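# Carry the carton around the corner to the taped spot

## Task

Bring the carton around the corner and set it down on the area outlined in yellow tape. It must stand upright, lie wholly within the tape without touching or crossing it, and must not have toppled or be left leaning. It must stay there on its own once the robot lets go; a carton that only stays put because the robot is holding it does not count.

## Robot and tools

ROBOT. TidyBot++: a wheeled base (0.54 m long, 0.50 m wide, 0.38 m tall) on four driven casters, carrying one seven-joint arm with a two-finger gripper. The shoulder sits 0.12 m ahead of the base centre, 0.68 m up. Cameras: base_camera and wrist_camera (the latter looks along the hand). Loose objects may occasionally get nudged by something else.

FRAMES. Base frame: origin on the floor below the base centre, x ahead, y to the left, z up. hand_pose is reported in it and marks the point between the finger pads; its z axis runs out along the fingers, its y axis is the opening direction. The odometry frame is the base frame where the scene began. base_odometry heading is in radians, left positive, range -3.142 to 3.142; it comes only from wheel rotation, so slipping looks like travel, and it drifts a few cm and several degrees over many moves. base_tilt is in degrees, forward and right positive.

execute_actions. Argument actions: a list holding one action, or empty (then it just reports state and images). An action may contain base, joints, speeds. base is a relative offset from where the base last measured itself, with exactly one key: translate_m (metres, forward positive, -2 to 2), strafe_m (metres, left positive, -2 to 2) or rotate_rad (radians, counter-clockwise from above positive, -6.3 to 6.3). joints is a set of absolute targets keyed by name: joint_1_rad (any angle; positive turns the arm clockwise seen from above, opposite to heading), joint_2_rad shoulder -2.249 to 2.249, joint_3_rad (any angle), joint_4_rad elbow -2.579 to 2.579, joint_5_rad (any angle), joint_6_rad wrist -2.099 to 2.099, joint_7_rad (any angle; hand down, positive is counter-clockwise from above, 1.57 puts the fingers opening left/right), gripper_pos 0 (open, about 85 mm gap) to 1 (closed, squeezing roughly 96-120 N per finger). Unbounded joints take the short way round, so turn them in steps below half a turn. Done-tolerances: ±0.039 for joints 1-4, ±0.056 for 5-7, ±0.03 for the gripper. speeds caps top speed for this action only: translate_m and strafe_m 0.05-0.5 m/s, rotate_rad 0.1-1.57 rad/s (the maximum is the default). A base move needing more than 8.667 s at its cap, or any bad key or value, gets the call refused with no motion. cameras: a list of base_camera, wrist_camera or all; omitted or null gives all, [] gives none. Anything not named in an action may keep pushing toward its earlier target.

wait: seconds 0 to 10; nothing new is commanded. zoom_image: camera plus region [x0, y0, x1, y1] in pixels from the top-left, at most 504 x 504, on the newest full image of that camera. finished_scene: scene = the current scene number; irreversible, and the goal must already hold and keep holding.

ARM GEOMETRY. Upper arm 0.42 m, forearm 0.31 m, hand 0.31 m to the hand point. With joint_1_rad 0, joint_3_rad 3.14, joint_5_rad 0 the arm moves in the base's x-z plane; tilt from vertical (forward positive) is joint_2 for the upper arm, joint_2 - joint_4 for the forearm, joint_2 - joint_4 - joint_6 for the hand. Reach ahead of the shoulder = sum of length x sin(tilt); height above it = sum of length x cos(tilt). The arm starts folded, hand down, poking up to 0.08 m past the base front, elbow up to 1.15 m high. A downward hand reaches about 0.94 m high at most, lower farther out. Closed fingertips stick about 20 mm beyond the hand point.

RESULTS. base_status and joint_status: done; off_target (resting short, maybe still pushing); contact_stop or time_out (target dropped, holding in place); not_followed with "joint command not followed" and a cause line (self-collision check withheld the arm targets; the gripper still acts; the withheld targets may be retried later). A blocked base pushes until timeout and may still say done while well short. Gripper at 1 reading done means nothing is held; off_target means an object stopped the fingers. motor_effort gives percent of maximum with the peak in brackets; readings are noisy and biased. on_its_own lists uncommanded motion. ARM HIT means the arm struck the base or itself. A Motor temperatures line lists arm joints in joint_positions order; MOTOR HOT from 60 °C, OVER-TEMPERATURE FAULT at 75 °C (arm sags; joints report limit_stop_at_motor_heat; resend targets). A torque-sensor overload (joints 1-4 104.5 N m, warning 56.7; joints 5-7 51.3 N m, warning 29.4) freezes the arm and gripper for 10 s and skips the rest of the call, but not the base.

ACCURACY. Friction and load leave the hand a cm or two off (more when stretched or carrying); correct by sending each joint last command + (wanted - read). Never resend a read angle while holding something, it sinks. Trust images over hand_pose.

AVOID. Dropping, slamming or shoving the carton hard; driving while the arm is snagged above about 0.8 m (tip-over risk); pulling or pushing sideways on a raised hand; driving the arm into things; pressing fingers into the floor. Back off or retract the arm if the robot starts leaning. The robot holds the last command while you think, and a held load heats motors, so keep thinking short while carrying.

Each tool is called after "Call:" as name(argument=value, ...) on one line, values as JSON.

## Session

Call:
execute_actions(actions=[])

Scene clock: 0.00 s.
Motor temperatures (°C, as the motors report them): [28 24 25 27 31 29 31]
base_odometry: x=+0.000 y=+0.000 heading=+0.000 (m, m, rad; odometry frame)
base_tilt: forward=+0.0 right=-0.3 (deg)
base_status: not commanded
joint_positions: joint_1_rad=+0.002 joint_2_rad=-0.376 joint_3_rad=+3.130 joint_4_rad=-2.535 joint_5_rad=+0.028 joint_6_rad=-0.874 joint_7_rad=+1.559 gripper_pos=+0.000
joint_status: not commanded
motor_effort: joint_1_rad=+0 joint_2_rad=+1 joint_3_rad=+0 joint_4_rad=+12 joint_5_rad=+1 joint_6_rad=-1 joint_7_rad=-1 (%)
hand_pose: x=+0.2595 y=-0.0047 z=+0.5892 quat_wxyz=(+0.013, +0.998, +0.007, +0.054) (m; base frame)
pictures: base_camera, wrist_camera
Images, in order (width x height): base_camera 644x364, wrist_camera 644x476.

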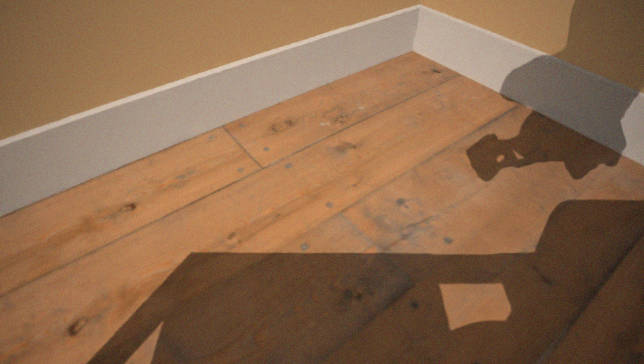

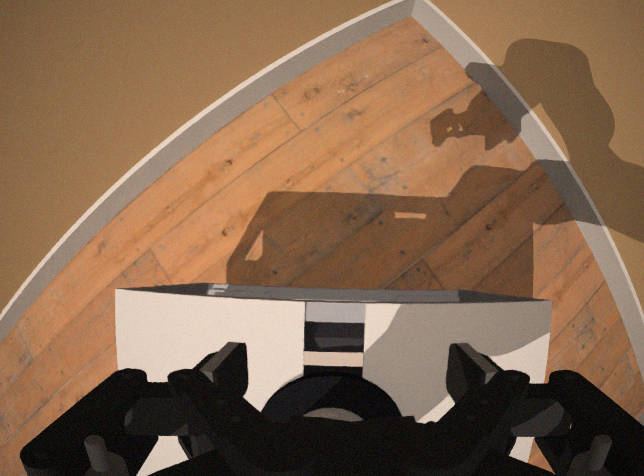

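Facing a corner. Raise the wrist camera and turn around.

Call:
execute_actions(actions=[{"base":{"rotate_rad":3.0},"joints":{"joint_6_rad":0.1}}])

Scene clock: 4.60 s.
Motor temperatures (°C, as the motors report them): [28 24 25 27 31 29 31]
base_odometry: x=+0.000 y=+0.000 heading=+2.999 (m, m, rad; odometry frame)
base_tilt: forward=+0.0 right=-0.3 (deg)
base_status: done
joint_positions: joint_1_rad=+0.002 joint_2_rad=-0.376 joint_3_rad=+3.130 joint_4_rad=-2.532 joint_5_rad=+0.028 joint_6_rad=+0.099 joint_7_rad=+1.559 gripper_pos=+0.000
joint_status: all done
motor_effort: joint_1_rad=-1(1) joint_2_rad=-5(5) joint_3_rad=+0(1) joint_4_rad=+21(21) joint_5_rad=+1(1) joint_6_rad=+7(6) joint_7_rad=-1(1) (%)
hand_pose: x=+0.5017 y=+0.0057 z=+0.7541 quat_wxyz=(+0.003, +0.856, +0.012, +0.516) (m; base frame)
pictures: base_camera, wrist_camera
Images, in order (width x height): base_camera 644x364, wrist_camera 644x476.

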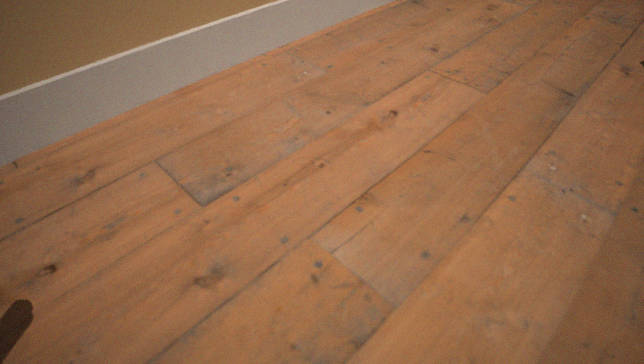

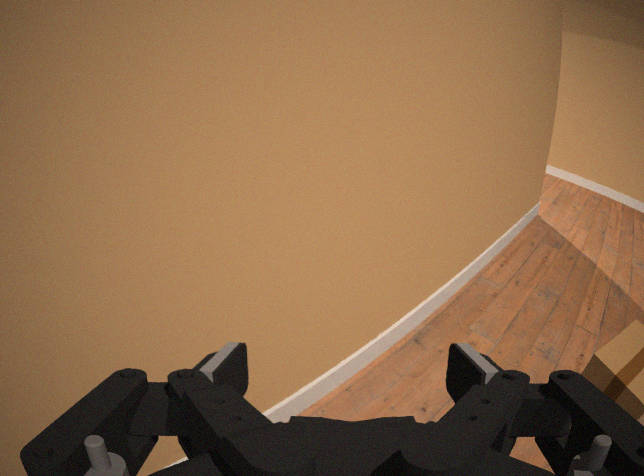

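Call:
execute_actions(actions=[{"base":{"rotate_rad":-0.7},"joints":{"joint_6_rad":-0.2}}])

Scene clock: 7.33 s.
Motor temperatures (°C, as the motors report them): [28 24 25 27 31 29 31]
base_odometry: x=+0.000 y=+0.000 heading=+2.300 (m, m, rad; odometry frame)
base_tilt: forward=+0.0 right=-0.3 (deg)
base_status: done
joint_positions: joint_1_rad=+0.002 joint_2_rad=-0.376 joint_3_rad=+3.130 joint_4_rad=-2.537 joint_5_rad=+0.028 joint_6_rad=-0.196 joint_7_rad=+1.559 gripper_pos=+0.000
joint_status: all done
motor_effort: joint_1_rad=-1(0) joint_2_rad=-4(5) joint_3_rad=+0(1) joint_4_rad=+20(22) joint_5_rad=+0(1) joint_6_rad=+5(6) joint_7_rad=-1(1) (%)
hand_pose: x=+0.4453 y=+0.0023 z=+0.6777 quat_wxyz=(+0.006, +0.924, +0.011, +0.382) (m; base frame)
pictures: base_camera, wrist_camera
Images, in order (width x height): base_camera 644x364, wrist_camera 644x476.

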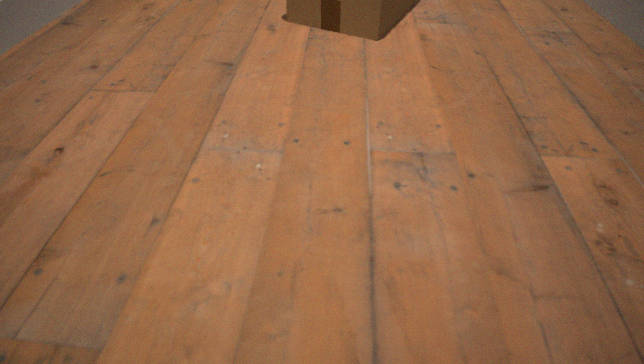

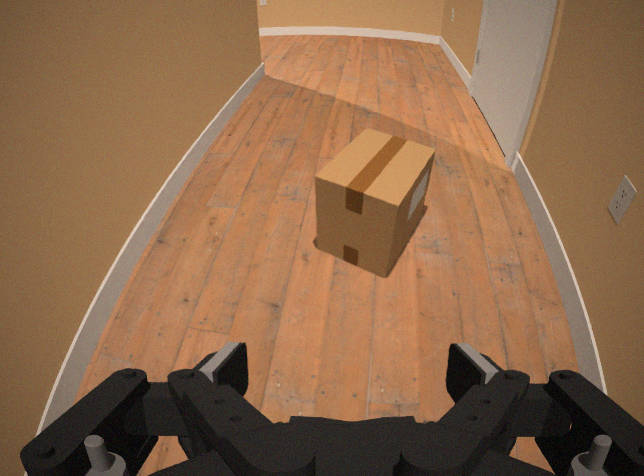

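Call:
execute_actions(actions=[{"base":{"rotate_rad":-0.08}}], cameras=[])

Call:
execute_actions(actions=[{"base":{"translate_m":0.8}}])

Scene clock: 11.03 s.
Motor temperatures (°C, as the motors report them): [28 24 25 27 31 29 31]
base_odometry: x=+0.000 y=+0.000 heading=+2.221 (m, m, rad; odometry frame)
base_tilt: forward=+0.0 right=-0.3 (deg)
base_status: done
joint_positions: joint_1_rad=+0.002 joint_2_rad=-0.376 joint_3_rad=+3.130 joint_4_rad=-2.537 joint_5_rad=+0.028 joint_6_rad=-0.196 joint_7_rad=+1.559 gripper_pos=+0.000
joint_status: not commanded
motor_effort: joint_1_rad=-1(0) joint_2_rad=-4(4) joint_3_rad=+0(1) joint_4_rad=+20(20) joint_5_rad=+0(1) joint_6_rad=+5(4) joint_7_rad=-1(1) (%)
hand_pose: x=+0.4453 y=+0.0023 z=+0.6777 quat_wxyz=(+0.006, +0.924, +0.011, +0.382) (m; base frame)
pictures: none
No camera images: the call's "cameras" was empty. Leave "cameras" out to get every camera's image.

Scene clock: 13.93 s.
Motor temperatures (°C, as the motors report them): [28 24 25 27 31 29 31]
base_odometry: x=-0.484 y=+0.637 heading=+2.221 (m, m, rad; odometry frame)
base_tilt: forward=+0.0 right=-0.3 (deg)
base_status: done
joint_positions: joint_1_rad=+0.002 joint_2_rad=-0.376 joint_3_rad=+3.130 joint_4_rad=-2.537 joint_5_rad=+0.028 joint_6_rad=-0.196 joint_7_rad=+1.559 gripper_pos=+0.000
joint_status: not commanded
motor_effort: joint_1_rad=-1(0) joint_2_rad=-4(6) joint_3_rad=+0(0) joint_4_rad=+20(21) joint_5_rad=+1(0) joint_6_rad=+6(6) joint_7_rad=-2(0) (%)
hand_pose: x=+0.4453 y=+0.0023 z=+0.6777 quat_wxyz=(+0.006, +0.924, +0.011, +0.382) (m; base frame)
pictures: base_camera, wrist_camera
Images, in order (width x height): base_camera 644x364, wrist_camera 644x476.

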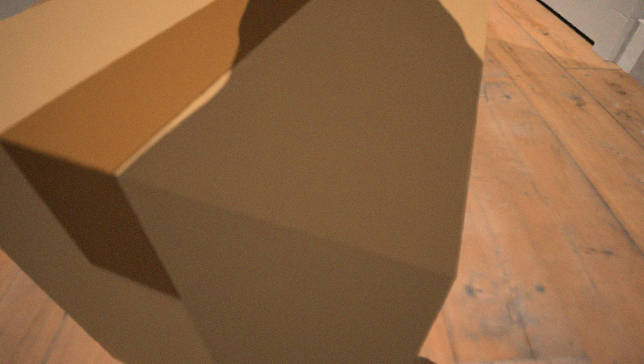

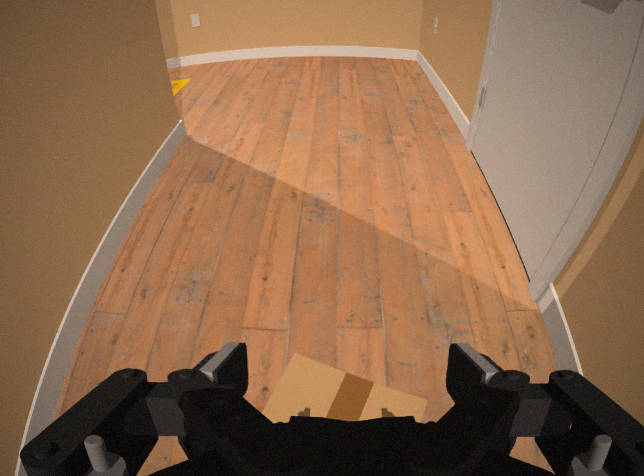

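Closer than thought; nearly touching. Push gently.

Call:
execute_actions(actions=[{"base":{"translate_m":1.2},"speeds":{"translate_m":0.2},"joints":{"joint_6_rad":-0.45}}])

Scene clock: 22.53 s.
Motor temperatures (°C, as the motors report them): [28 24 25 27 31 29 31]
base_odometry: x=-1.210 y=+1.593 heading=+2.221 (m, m, rad; odometry frame)
base_tilt: forward=+0.0 right=-0.3 (deg)
base_status: done
joint_positions: joint_1_rad=+0.002 joint_2_rad=-0.376 joint_3_rad=+3.130 joint_4_rad=-2.540 joint_5_rad=+0.028 joint_6_rad=-0.449 joint_7_rad=+1.559 gripper_pos=+0.000
joint_status: all done
motor_effort: joint_1_rad=-1(1) joint_2_rad=-3(4) joint_3_rad=+0(0) joint_4_rad=+19(22) joint_5_rad=+0(1) joint_6_rad=+4(5) joint_7_rad=-1(1) (%)
hand_pose: x=+0.3822 y=-0.0005 z=+0.6288 quat_wxyz=(+0.009, +0.965, +0.010, +0.262) (m; base frame)
pictures: base_camera, wrist_camera
Images, in order (width x height): base_camera 644x364, wrist_camera 644x476.

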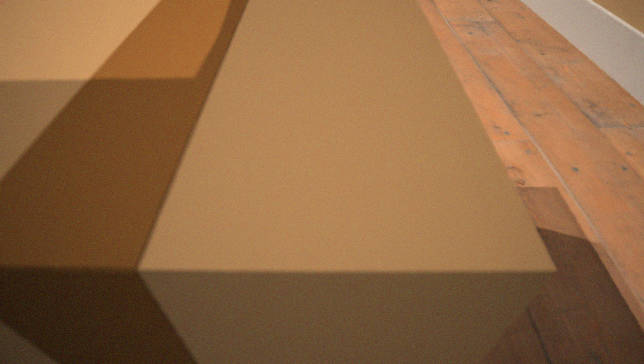

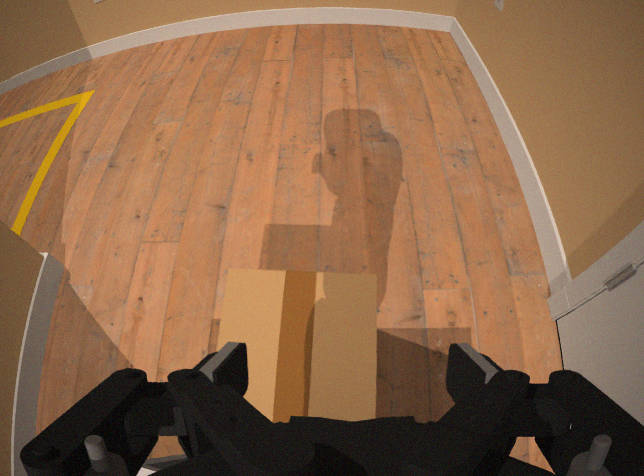

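Call:
execute_actions(actions=[{"base":{"translate_m":0.65},"speeds":{"translate_m":0.25},"joints":{"joint_6_rad":-0.6,"joint_1_rad":-0.8}}])

Scene clock: 27.87 s.
Motor temperatures (°C, as the motors report them): [28 24 25 27 31 29 31]
base_odometry: x=-1.604 y=+2.110 heading=+2.221 (m, m, rad; odometry frame)
base_tilt: forward=+0.0 right=-0.3 (deg)
base_status: done
joint_positions: joint_1_rad=-0.790 joint_2_rad=-0.376 joint_3_rad=+3.130 joint_4_rad=-2.540 joint_5_rad=+0.028 joint_6_rad=-0.579 joint_7_rad=+1.559 gripper_pos=+0.000
joint_status: all done
motor_effort: joint_1_rad=-1(1) joint_2_rad=-2(3) joint_3_rad=+0(0) joint_4_rad=+18(20) joint_5_rad=+1(1) joint_6_rad=+3(4) joint_7_rad=-1(1) (%)
hand_pose: x=+0.2799 y=+0.1604 z=+0.6108 quat_wxyz=(-0.067, +0.901, +0.386, +0.187) (m; base frame)
pictures: base_camera, wrist_camera
Images, in order (width x height): base_camera 644x364, wrist_camera 644x476.

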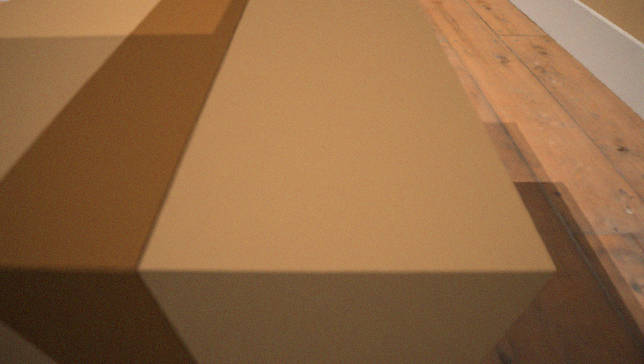

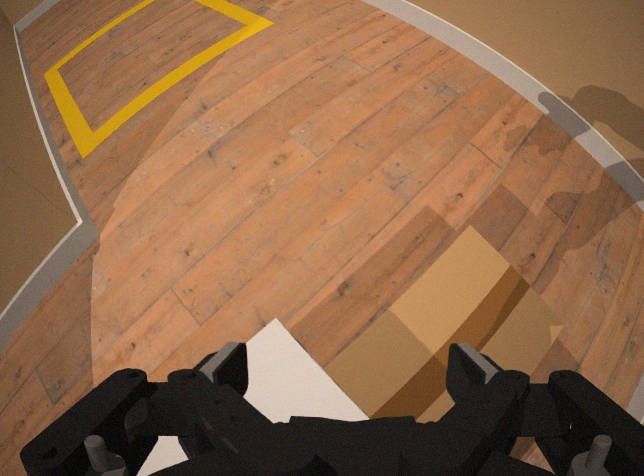

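Call:
execute_actions(actions=[{"base":{"translate_m":0.18},"speeds":{"translate_m":0.25}}], cameras=[])

Call:
execute_actions(actions=[{"base":{"translate_m":-0.05},"joints":{"joint_6_rad":-0.8,"joint_1_rad":0}}], cameras=[])

Call:
execute_actions(actions=[{"base":{"strafe_m":-0.3}}])

Scene clock: 33.20 s.
Motor temperatures (°C, as the motors report them): [28 24 25 27 31 29 31]
base_odometry: x=-1.713 y=+2.254 heading=+2.221 (m, m, rad; odometry frame)
base_tilt: forward=+0.0 right=-0.3 (deg)
base_status: done
joint_positions: joint_1_rad=-0.790 joint_2_rad=-0.376 joint_3_rad=+3.130 joint_4_rad=-2.540 joint_5_rad=+0.028 joint_6_rad=-0.580 joint_7_rad=+1.559 gripper_pos=+0.000
joint_status: not commanded
motor_effort: joint_1_rad=-1(1) joint_2_rad=-2(3) joint_3_rad=+0(1) joint_4_rad=+18(19) joint_5_rad=+1(1) joint_6_rad=+3(3) joint_7_rad=-1(2) (%)
hand_pose: x=+0.2796 y=+0.1600 z=+0.6106 quat_wxyz=(-0.067, +0.901, +0.386, +0.186) (m; base frame)
pictures: none
No camera images: the call's "cameras" was empty. Leave "cameras" out to get every camera's image.

Scene clock: 35.27 s.
Motor temperatures (°C, as the motors report them): [28 24 25 27 31 29 31]
base_odometry: x=-1.682 y=+2.214 heading=+2.221 (m, m, rad; odometry frame)
base_tilt: forward=+0.0 right=-0.3 (deg)
base_status: done
joint_positions: joint_1_rad=-0.010 joint_2_rad=-0.376 joint_3_rad=+3.130 joint_4_rad=-2.540 joint_5_rad=+0.028 joint_6_rad=-0.779 joint_7_rad=+1.559 gripper_pos=+0.000
joint_status: all done
motor_effort: joint_1_rad=-1(1) joint_2_rad=-1(4) joint_3_rad=+0(1) joint_4_rad=+17(19) joint_5_rad=+1(1) joint_6_rad=+1(2) joint_7_rad=-1(1) (%)
hand_pose: x=+0.2868 y=-0.0017 z=+0.5925 quat_wxyz=(+0.011, +0.995, +0.014, +0.100) (m; base frame)
pictures: none
No camera images: the call's "cameras" was empty. Leave "cameras" out to get every camera's image.

Scene clock: 37.17 s.
Motor temperatures (°C, as the motors report them): [28 24 25 27 31 29 31]
base_odometry: x=-1.443 y=+2.395 heading=+2.222 (m, m, rad; odometry frame)
base_tilt: forward=+0.0 right=-0.3 (deg)
base_status: done
joint_positions: joint_1_rad=-0.010 joint_2_rad=-0.376 joint_3_rad=+3.130 joint_4_rad=-2.540 joint_5_rad=+0.028 joint_6_rad=-0.779 joint_7_rad=+1.559 gripper_pos=+0.000
joint_status: not commanded
motor_effort: joint_1_rad=-1(1) joint_2_rad=-1(1) joint_3_rad=+0(1) joint_4_rad=+17(17) joint_5_rad=+1(1) joint_6_rad=+1(1) joint_7_rad=-2(1) (%)
hand_pose: x=+0.2867 y=-0.0017 z=+0.5924 quat_wxyz=(+0.011, +0.995, +0.014, +0.100) (m; base frame)
pictures: base_camera, wrist_camera
Images, in order (width x height): base_camera 644x364, wrist_camera 644x476.

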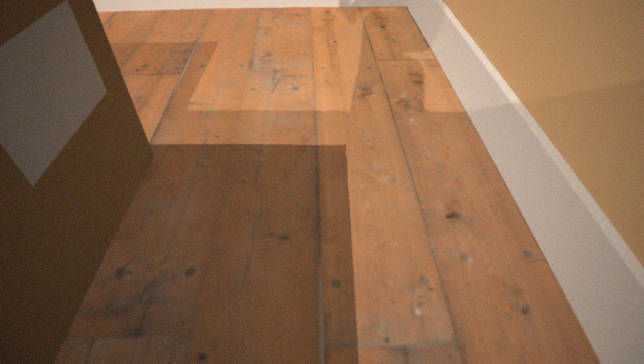

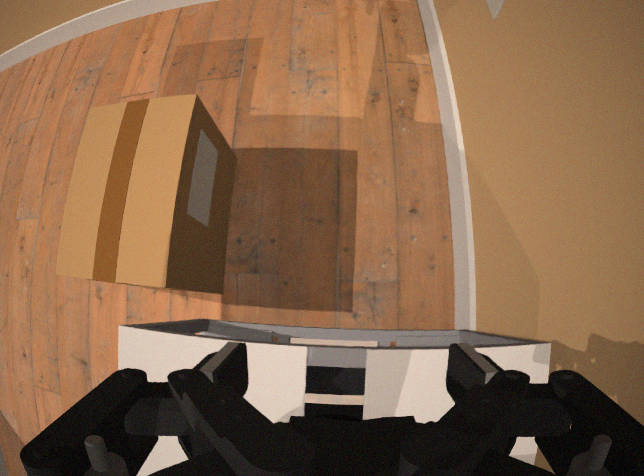

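Call:
execute_actions(actions=[{"joints":{"joint_2_rad":0.7,"joint_4_rad":-1.88,"joint_6_rad":-0.4,"gripper_pos":1,"joint_7_rad":0}}], cameras=[])

Call:
execute_actions(actions=[{"joints":{"joint_2_rad":1.34,"joint_6_rad":0.08}}], cameras=[])

Call:
execute_actions(actions=[{"base":{"strafe_m":0.35},"speeds":{"strafe_m":0.12}}])

Scene clock: 44.67 s.
Motor temperatures (°C, as the motors report them): [28 24 25 27 31 29 31]
base_odometry: x=-1.443 y=+2.395 heading=+2.222 (m, m, rad; odometry frame)
base_tilt: forward=+0.0 right=-0.3 (deg)
base_status: not commanded
joint_positions: joint_1_rad=-0.010 joint_2_rad=+0.692 joint_3_rad=+3.130 joint_4_rad=-1.896 joint_5_rad=+0.028 joint_6_rad=-0.421 joint_7_rad=+0.017 gripper_pos=+0.999
joint_status: all done
motor_effort: joint_1_rad=-1(1) joint_2_rad=-34(36) joint_3_rad=-2(1) joint_4_rad=+11(17) joint_5_rad=+0(1) joint_6_rad=+1(1) joint_7_rad=-1(1) (%)
hand_pose: x=+0.5940 y=+0.0087 z=+0.4301 quat_wxyz=(-0.045, +0.727, -0.684, +0.049) (m; base frame)
pictures: none
No camera images: the call's "cameras" was empty. Leave "cameras" out to get every camera's image.

Scene clock: 46.57 s.
Motor temperatures (°C, as the motors report them): [28 24 25 27 31 29 31]
base_odometry: x=-1.443 y=+2.395 heading=+2.222 (m, m, rad; odometry frame)
base_tilt: forward=+0.1 right=-0.3 (deg)
base_status: not commanded
joint_positions: joint_1_rad=-0.010 joint_2_rad=+1.331 joint_3_rad=+3.130 joint_4_rad=-1.894 joint_5_rad=+0.028 joint_6_rad=+0.059 joint_7_rad=+0.017 gripper_pos=+0.999
joint_status: all done
motor_effort: joint_1_rad=-1(1) joint_2_rad=-36(40) joint_3_rad=-2(2) joint_4_rad=-1(11) joint_5_rad=+1(1) joint_6_rad=-1(1) joint_7_rad=-1(1) (%)
hand_pose: x=+0.4937 y=+0.0127 z=+0.1576 quat_wxyz=(+0.004, +0.728, -0.686, -0.013) (m; base frame)
pictures: none
No camera images: the call's "cameras" was empty. Leave "cameras" out to get every camera's image.

Scene clock: 50.07 s.
Motor temperatures (°C, as the motors report them): [28 25 25 27 31 29 31]
base_odometry: x=-1.722 y=+2.183 heading=+2.222 (m, m, rad; odometry frame)
base_tilt: forward=+0.0 right=-0.3 (deg)
base_status: done
joint_positions: joint_1_rad=+0.010 joint_2_rad=+1.331 joint_3_rad=+3.147 joint_4_rad=-1.893 joint_5_rad=+0.028 joint_6_rad=+0.060 joint_7_rad=+0.017 gripper_pos=+0.999
joint_status: not commanded
motor_effort: joint_1_rad=-3(5) joint_2_rad=-35(36) joint_3_rad=-4(8) joint_4_rad=-2(2) joint_5_rad=+0(1) joint_6_rad=+0(1) joint_7_rad=-1(1) (%)
hand_pose: x=+0.4951 y=-0.0050 z=+0.1573 quat_wxyz=(+0.009, +0.719, -0.695, -0.007) (m; base frame)
pictures: base_camera, wrist_camera
Images, in order (width x height): base_camera 644x364, wrist_camera 644x476.

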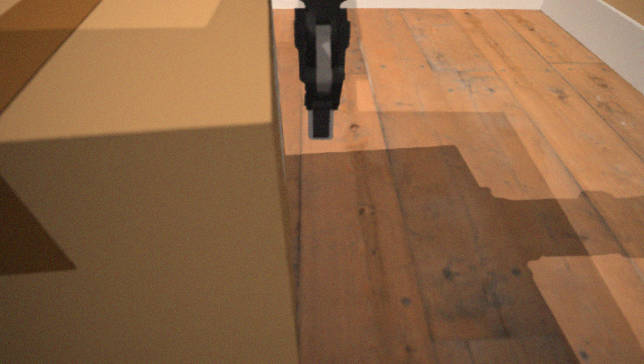

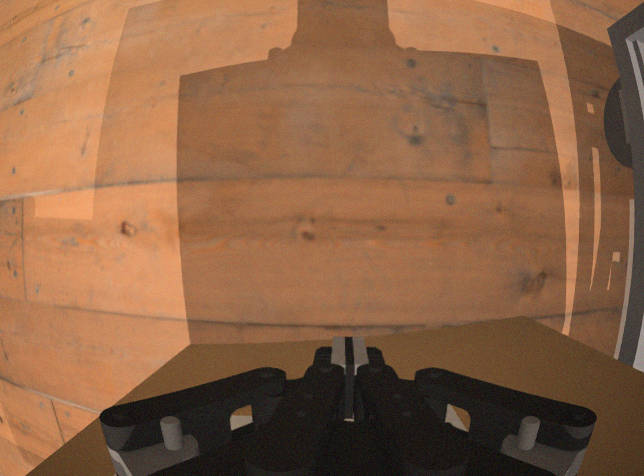

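Call:
execute_actions(actions=[{"base":{"strafe_m":0.15},"speeds":{"strafe_m":0.12}}], cameras=[])

Call:
execute_actions(actions=[{"base":{"strafe_m":-0.3}}], cameras=[])

Call:
execute_actions(actions=[{"joints":{"joint_2_rad":-0.37,"joint_4_rad":-2.3,"joint_6_rad":-0.7,"joint_7_rad":1.57,"gripper_pos":0}}], cameras=[])

Call:
execute_actions(actions=[{"base":{"translate_m":0.5},"speeds":{"translate_m":0.25},"joints":{"joint_1_rad":-1.57}}])

Scene clock: 54.83 s.
Motor temperatures (°C, as the motors report them): [28 25 25 27 31 29 31]
base_odometry: x=-1.841 y=+2.092 heading=+2.222 (m, m, rad; odometry frame)
base_tilt: forward=+0.0 right=-0.3 (deg)
base_status: done
joint_positions: joint_1_rad=+0.014 joint_2_rad=+1.331 joint_3_rad=+3.154 joint_4_rad=-1.889 joint_5_rad=+0.028 joint_6_rad=+0.063 joint_7_rad=+0.017 gripper_pos=+0.999
joint_status: not commanded
motor_effort: joint_1_rad=-3(7) joint_2_rad=-34(35) joint_3_rad=-4(9) joint_4_rad=-2(3) joint_5_rad=+1(1) joint_6_rad=-1(1) joint_7_rad=-1(1) (%)
hand_pose: x=+0.4981 y=-0.0107 z=+0.1572 quat_wxyz=(+0.009, +0.717, -0.697, -0.002) (m; base frame)
pictures: none
No camera images: the call's "cameras" was empty. Leave "cameras" out to get every camera's image.

Scene clock: 56.77 s.
Motor temperatures (°C, as the motors report them): [28 25 25 27 31 29 31]
base_odometry: x=-1.602 y=+2.274 heading=+2.222 (m, m, rad; odometry frame)
base_tilt: forward=+0.0 right=-0.3 (deg)
base_status: done
joint_positions: joint_1_rad=+0.005 joint_2_rad=+1.331 joint_3_rad=+3.134 joint_4_rad=-1.889 joint_5_rad=+0.028 joint_6_rad=+0.063 joint_7_rad=+0.017 gripper_pos=+0.999
joint_status: not commanded
motor_effort: joint_1_rad=-1(2) joint_2_rad=-36(37) joint_3_rad=-2(5) joint_4_rad=-1(2) joint_5_rad=+0(1) joint_6_rad=+0(2) joint_7_rad=-2(2) (%)
hand_pose: x=+0.4982 y=+0.0048 z=+0.1574 quat_wxyz=(+0.002, +0.722, -0.692, -0.009) (m; base frame)
pictures: none
No camera images: the call's "cameras" was empty. Leave "cameras" out to get every camera's image.

Scene clock: 59.67 s.
Motor temperatures (°C, as the motors report them): [28 25 25 27 31 29 31]
base_odometry: x=-1.602 y=+2.274 heading=+2.222 (m, m, rad; odometry frame)
base_tilt: forward=+0.0 right=-0.3 (deg)
base_status: not commanded
joint_positions: joint_1_rad=+0.005 joint_2_rad=-0.360 joint_3_rad=+3.134 joint_4_rad=-2.284 joint_5_rad=+0.028 joint_6_rad=-0.680 joint_7_rad=+1.551 gripper_pos=+0.000
joint_status: all done
motor_effort: joint_1_rad=-1(1) joint_2_rad=-5(39) joint_3_rad=+0(2) joint_4_rad=+21(21) joint_5_rad=+2(1) joint_6_rad=+3(4) joint_7_rad=-1(0) (%)
hand_pose: x=+0.4252 y=-0.0034 z=+0.6995 quat_wxyz=(+0.010, +0.964, +0.000, +0.266) (m; base frame)
pictures: none
No camera images: the call's "cameras" was empty. Leave "cameras" out to get every camera's image.

Scene clock: 62.50 s.
Motor temperatures (°C, as the motors report them): [28 25 25 27 31 29 31]
base_odometry: x=-1.905 y=+2.672 heading=+2.222 (m, m, rad; odometry frame)
base_tilt: forward=+0.0 right=-0.3 (deg)
base_status: done
joint_positions: joint_1_rad=-1.559 joint_2_rad=-0.361 joint_3_rad=+3.134 joint_4_rad=-2.286 joint_5_rad=+0.028 joint_6_rad=-0.681 joint_7_rad=+1.551 gripper_pos=+0.000
joint_status: all done
motor_effort: joint_1_rad=-1(0) joint_2_rad=-5(6) joint_3_rad=+0(0) joint_4_rad=+21(22) joint_5_rad=+1(1) joint_6_rad=+4(4) joint_7_rad=-1(1) (%)
hand_pose: x=+0.1246 y=+0.3050 z=+0.6989 quat_wxyz=(-0.180, +0.684, +0.680, +0.195) (m; base frame)
pictures: base_camera, wrist_camera
Images, in order (width x height): base_camera 644x364, wrist_camera 644x476.

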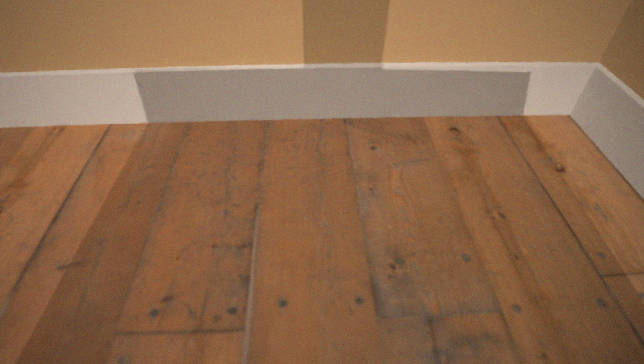

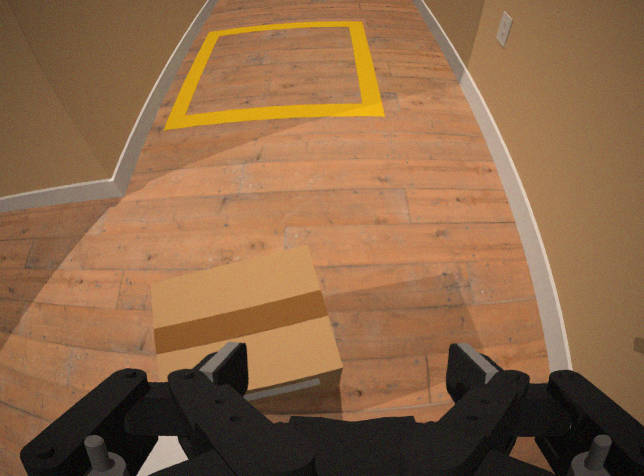

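Call:
execute_actions(actions=[{"base":{"strafe_m":0.7},"speeds":{"strafe_m":0.2},"joints":{"joint_6_rad":-1.0}}])

Scene clock: 69.20 s.
Motor temperatures (°C, as the motors report them): [28 25 25 27 31 29 31]
base_odometry: x=-2.462 y=+2.248 heading=+2.222 (m, m, rad; odometry frame)
base_tilt: forward=+0.0 right=-0.3 (deg)
base_status: done
joint_positions: joint_1_rad=-1.559 joint_2_rad=-0.362 joint_3_rad=+3.134 joint_4_rad=-2.299 joint_5_rad=+0.028 joint_6_rad=-1.000 joint_7_rad=+1.551 gripper_pos=+0.000
joint_status: all done
motor_effort: joint_1_rad=-1(1) joint_2_rad=-2(5) joint_3_rad=+0(0) joint_4_rad=+19(22) joint_5_rad=+1(1) joint_6_rad=+2(4) joint_7_rad=-2(1) (%)
hand_pose: x=+0.1261 y=+0.2077 z=+0.6581 quat_wxyz=(-0.063, +0.707, +0.699, +0.082) (m; base frame)
pictures: base_camera, wrist_camera
Images, in order (width x height): base_camera 644x364, wrist_camera 644x476.

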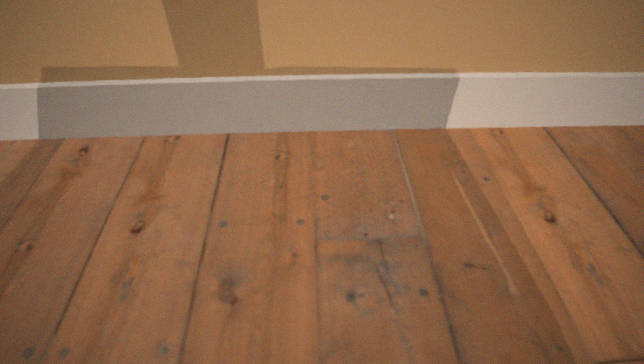

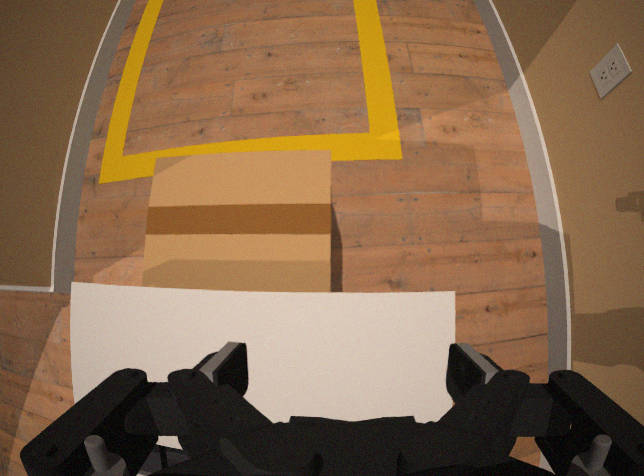

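Call:
execute_actions(actions=[{"base":{"strafe_m":0.56},"speeds":{"strafe_m":0.2}}], cameras=["wrist_camera"])

Call:
execute_actions(actions=[{"base":{"strafe_m":-0.25}}])

Scene clock: 75.77 s.
Motor temperatures (°C, as the motors report them): [28 25 25 27 31 29 31]
base_odometry: x=-2.908 y=+1.908 heading=+2.222 (m, m, rad; odometry frame)
base_tilt: forward=+0.0 right=-0.3 (deg)
base_status: done
joint_positions: joint_1_rad=-1.559 joint_2_rad=-0.364 joint_3_rad=+3.134 joint_4_rad=-2.299 joint_5_rad=+0.028 joint_6_rad=-1.000 joint_7_rad=+1.551 gripper_pos=+0.000
joint_status: not commanded
motor_effort: joint_1_rad=-1(1) joint_2_rad=-3(5) joint_3_rad=+0(0) joint_4_rad=+19(20) joint_5_rad=+1(1) joint_6_rad=+2(2) joint_7_rad=-1(1) (%)
hand_pose: x=+0.1261 y=+0.2077 z=+0.6585 quat_wxyz=(-0.064, +0.707, +0.699, +0.083) (m; base frame)
pictures: wrist_camera
Images, in order (width x height): wrist_camera 644x476.

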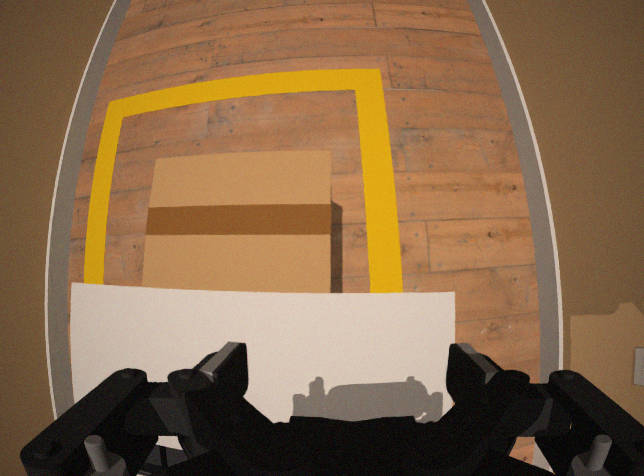

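Scene clock: 77.57 s.
Motor temperatures (°C, as the motors report them): [28 25 25 27 31 29 31]
base_odometry: x=-2.709 y=+2.060 heading=+2.222 (m, m, rad; odometry frame)
base_tilt: forward=+0.0 right=-0.3 (deg)
base_status: done
joint_positions: joint_1_rad=-1.559 joint_2_rad=-0.368 joint_3_rad=+3.134 joint_4_rad=-2.299 joint_5_rad=+0.028 joint_6_rad=-1.000 joint_7_rad=+1.551 gripper_pos=+0.000
joint_status: not commanded
motor_effort: joint_1_rad=-1(0) joint_2_rad=-3(6) joint_3_rad=+0(1) joint_4_rad=+19(20) joint_5_rad=+1(2) joint_6_rad=+2(2) joint_7_rad=-1(1) (%)
hand_pose: x=+0.1261 y=+0.2078 z=+0.6593 quat_wxyz=(-0.065, +0.707, +0.699, +0.084) (m; base frame)
pictures: base_camera, wrist_camera
Images, in order (width x height): base_camera 644x364, wrist_camera 644x476.

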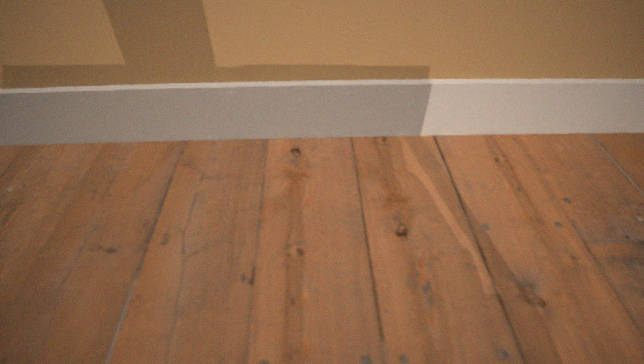

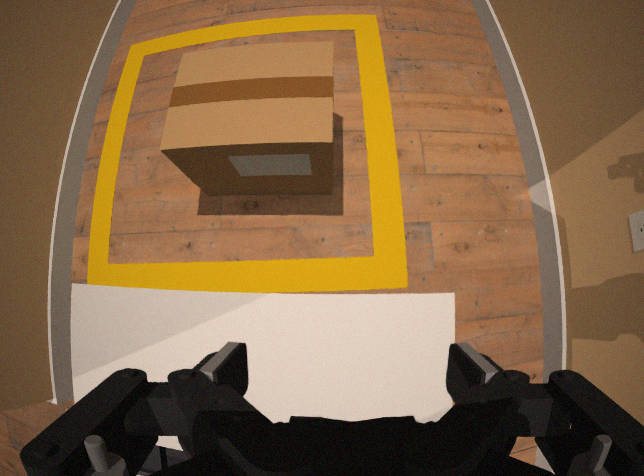

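Call:
finished_scene(scene=1)

The scene is finished: the task was done.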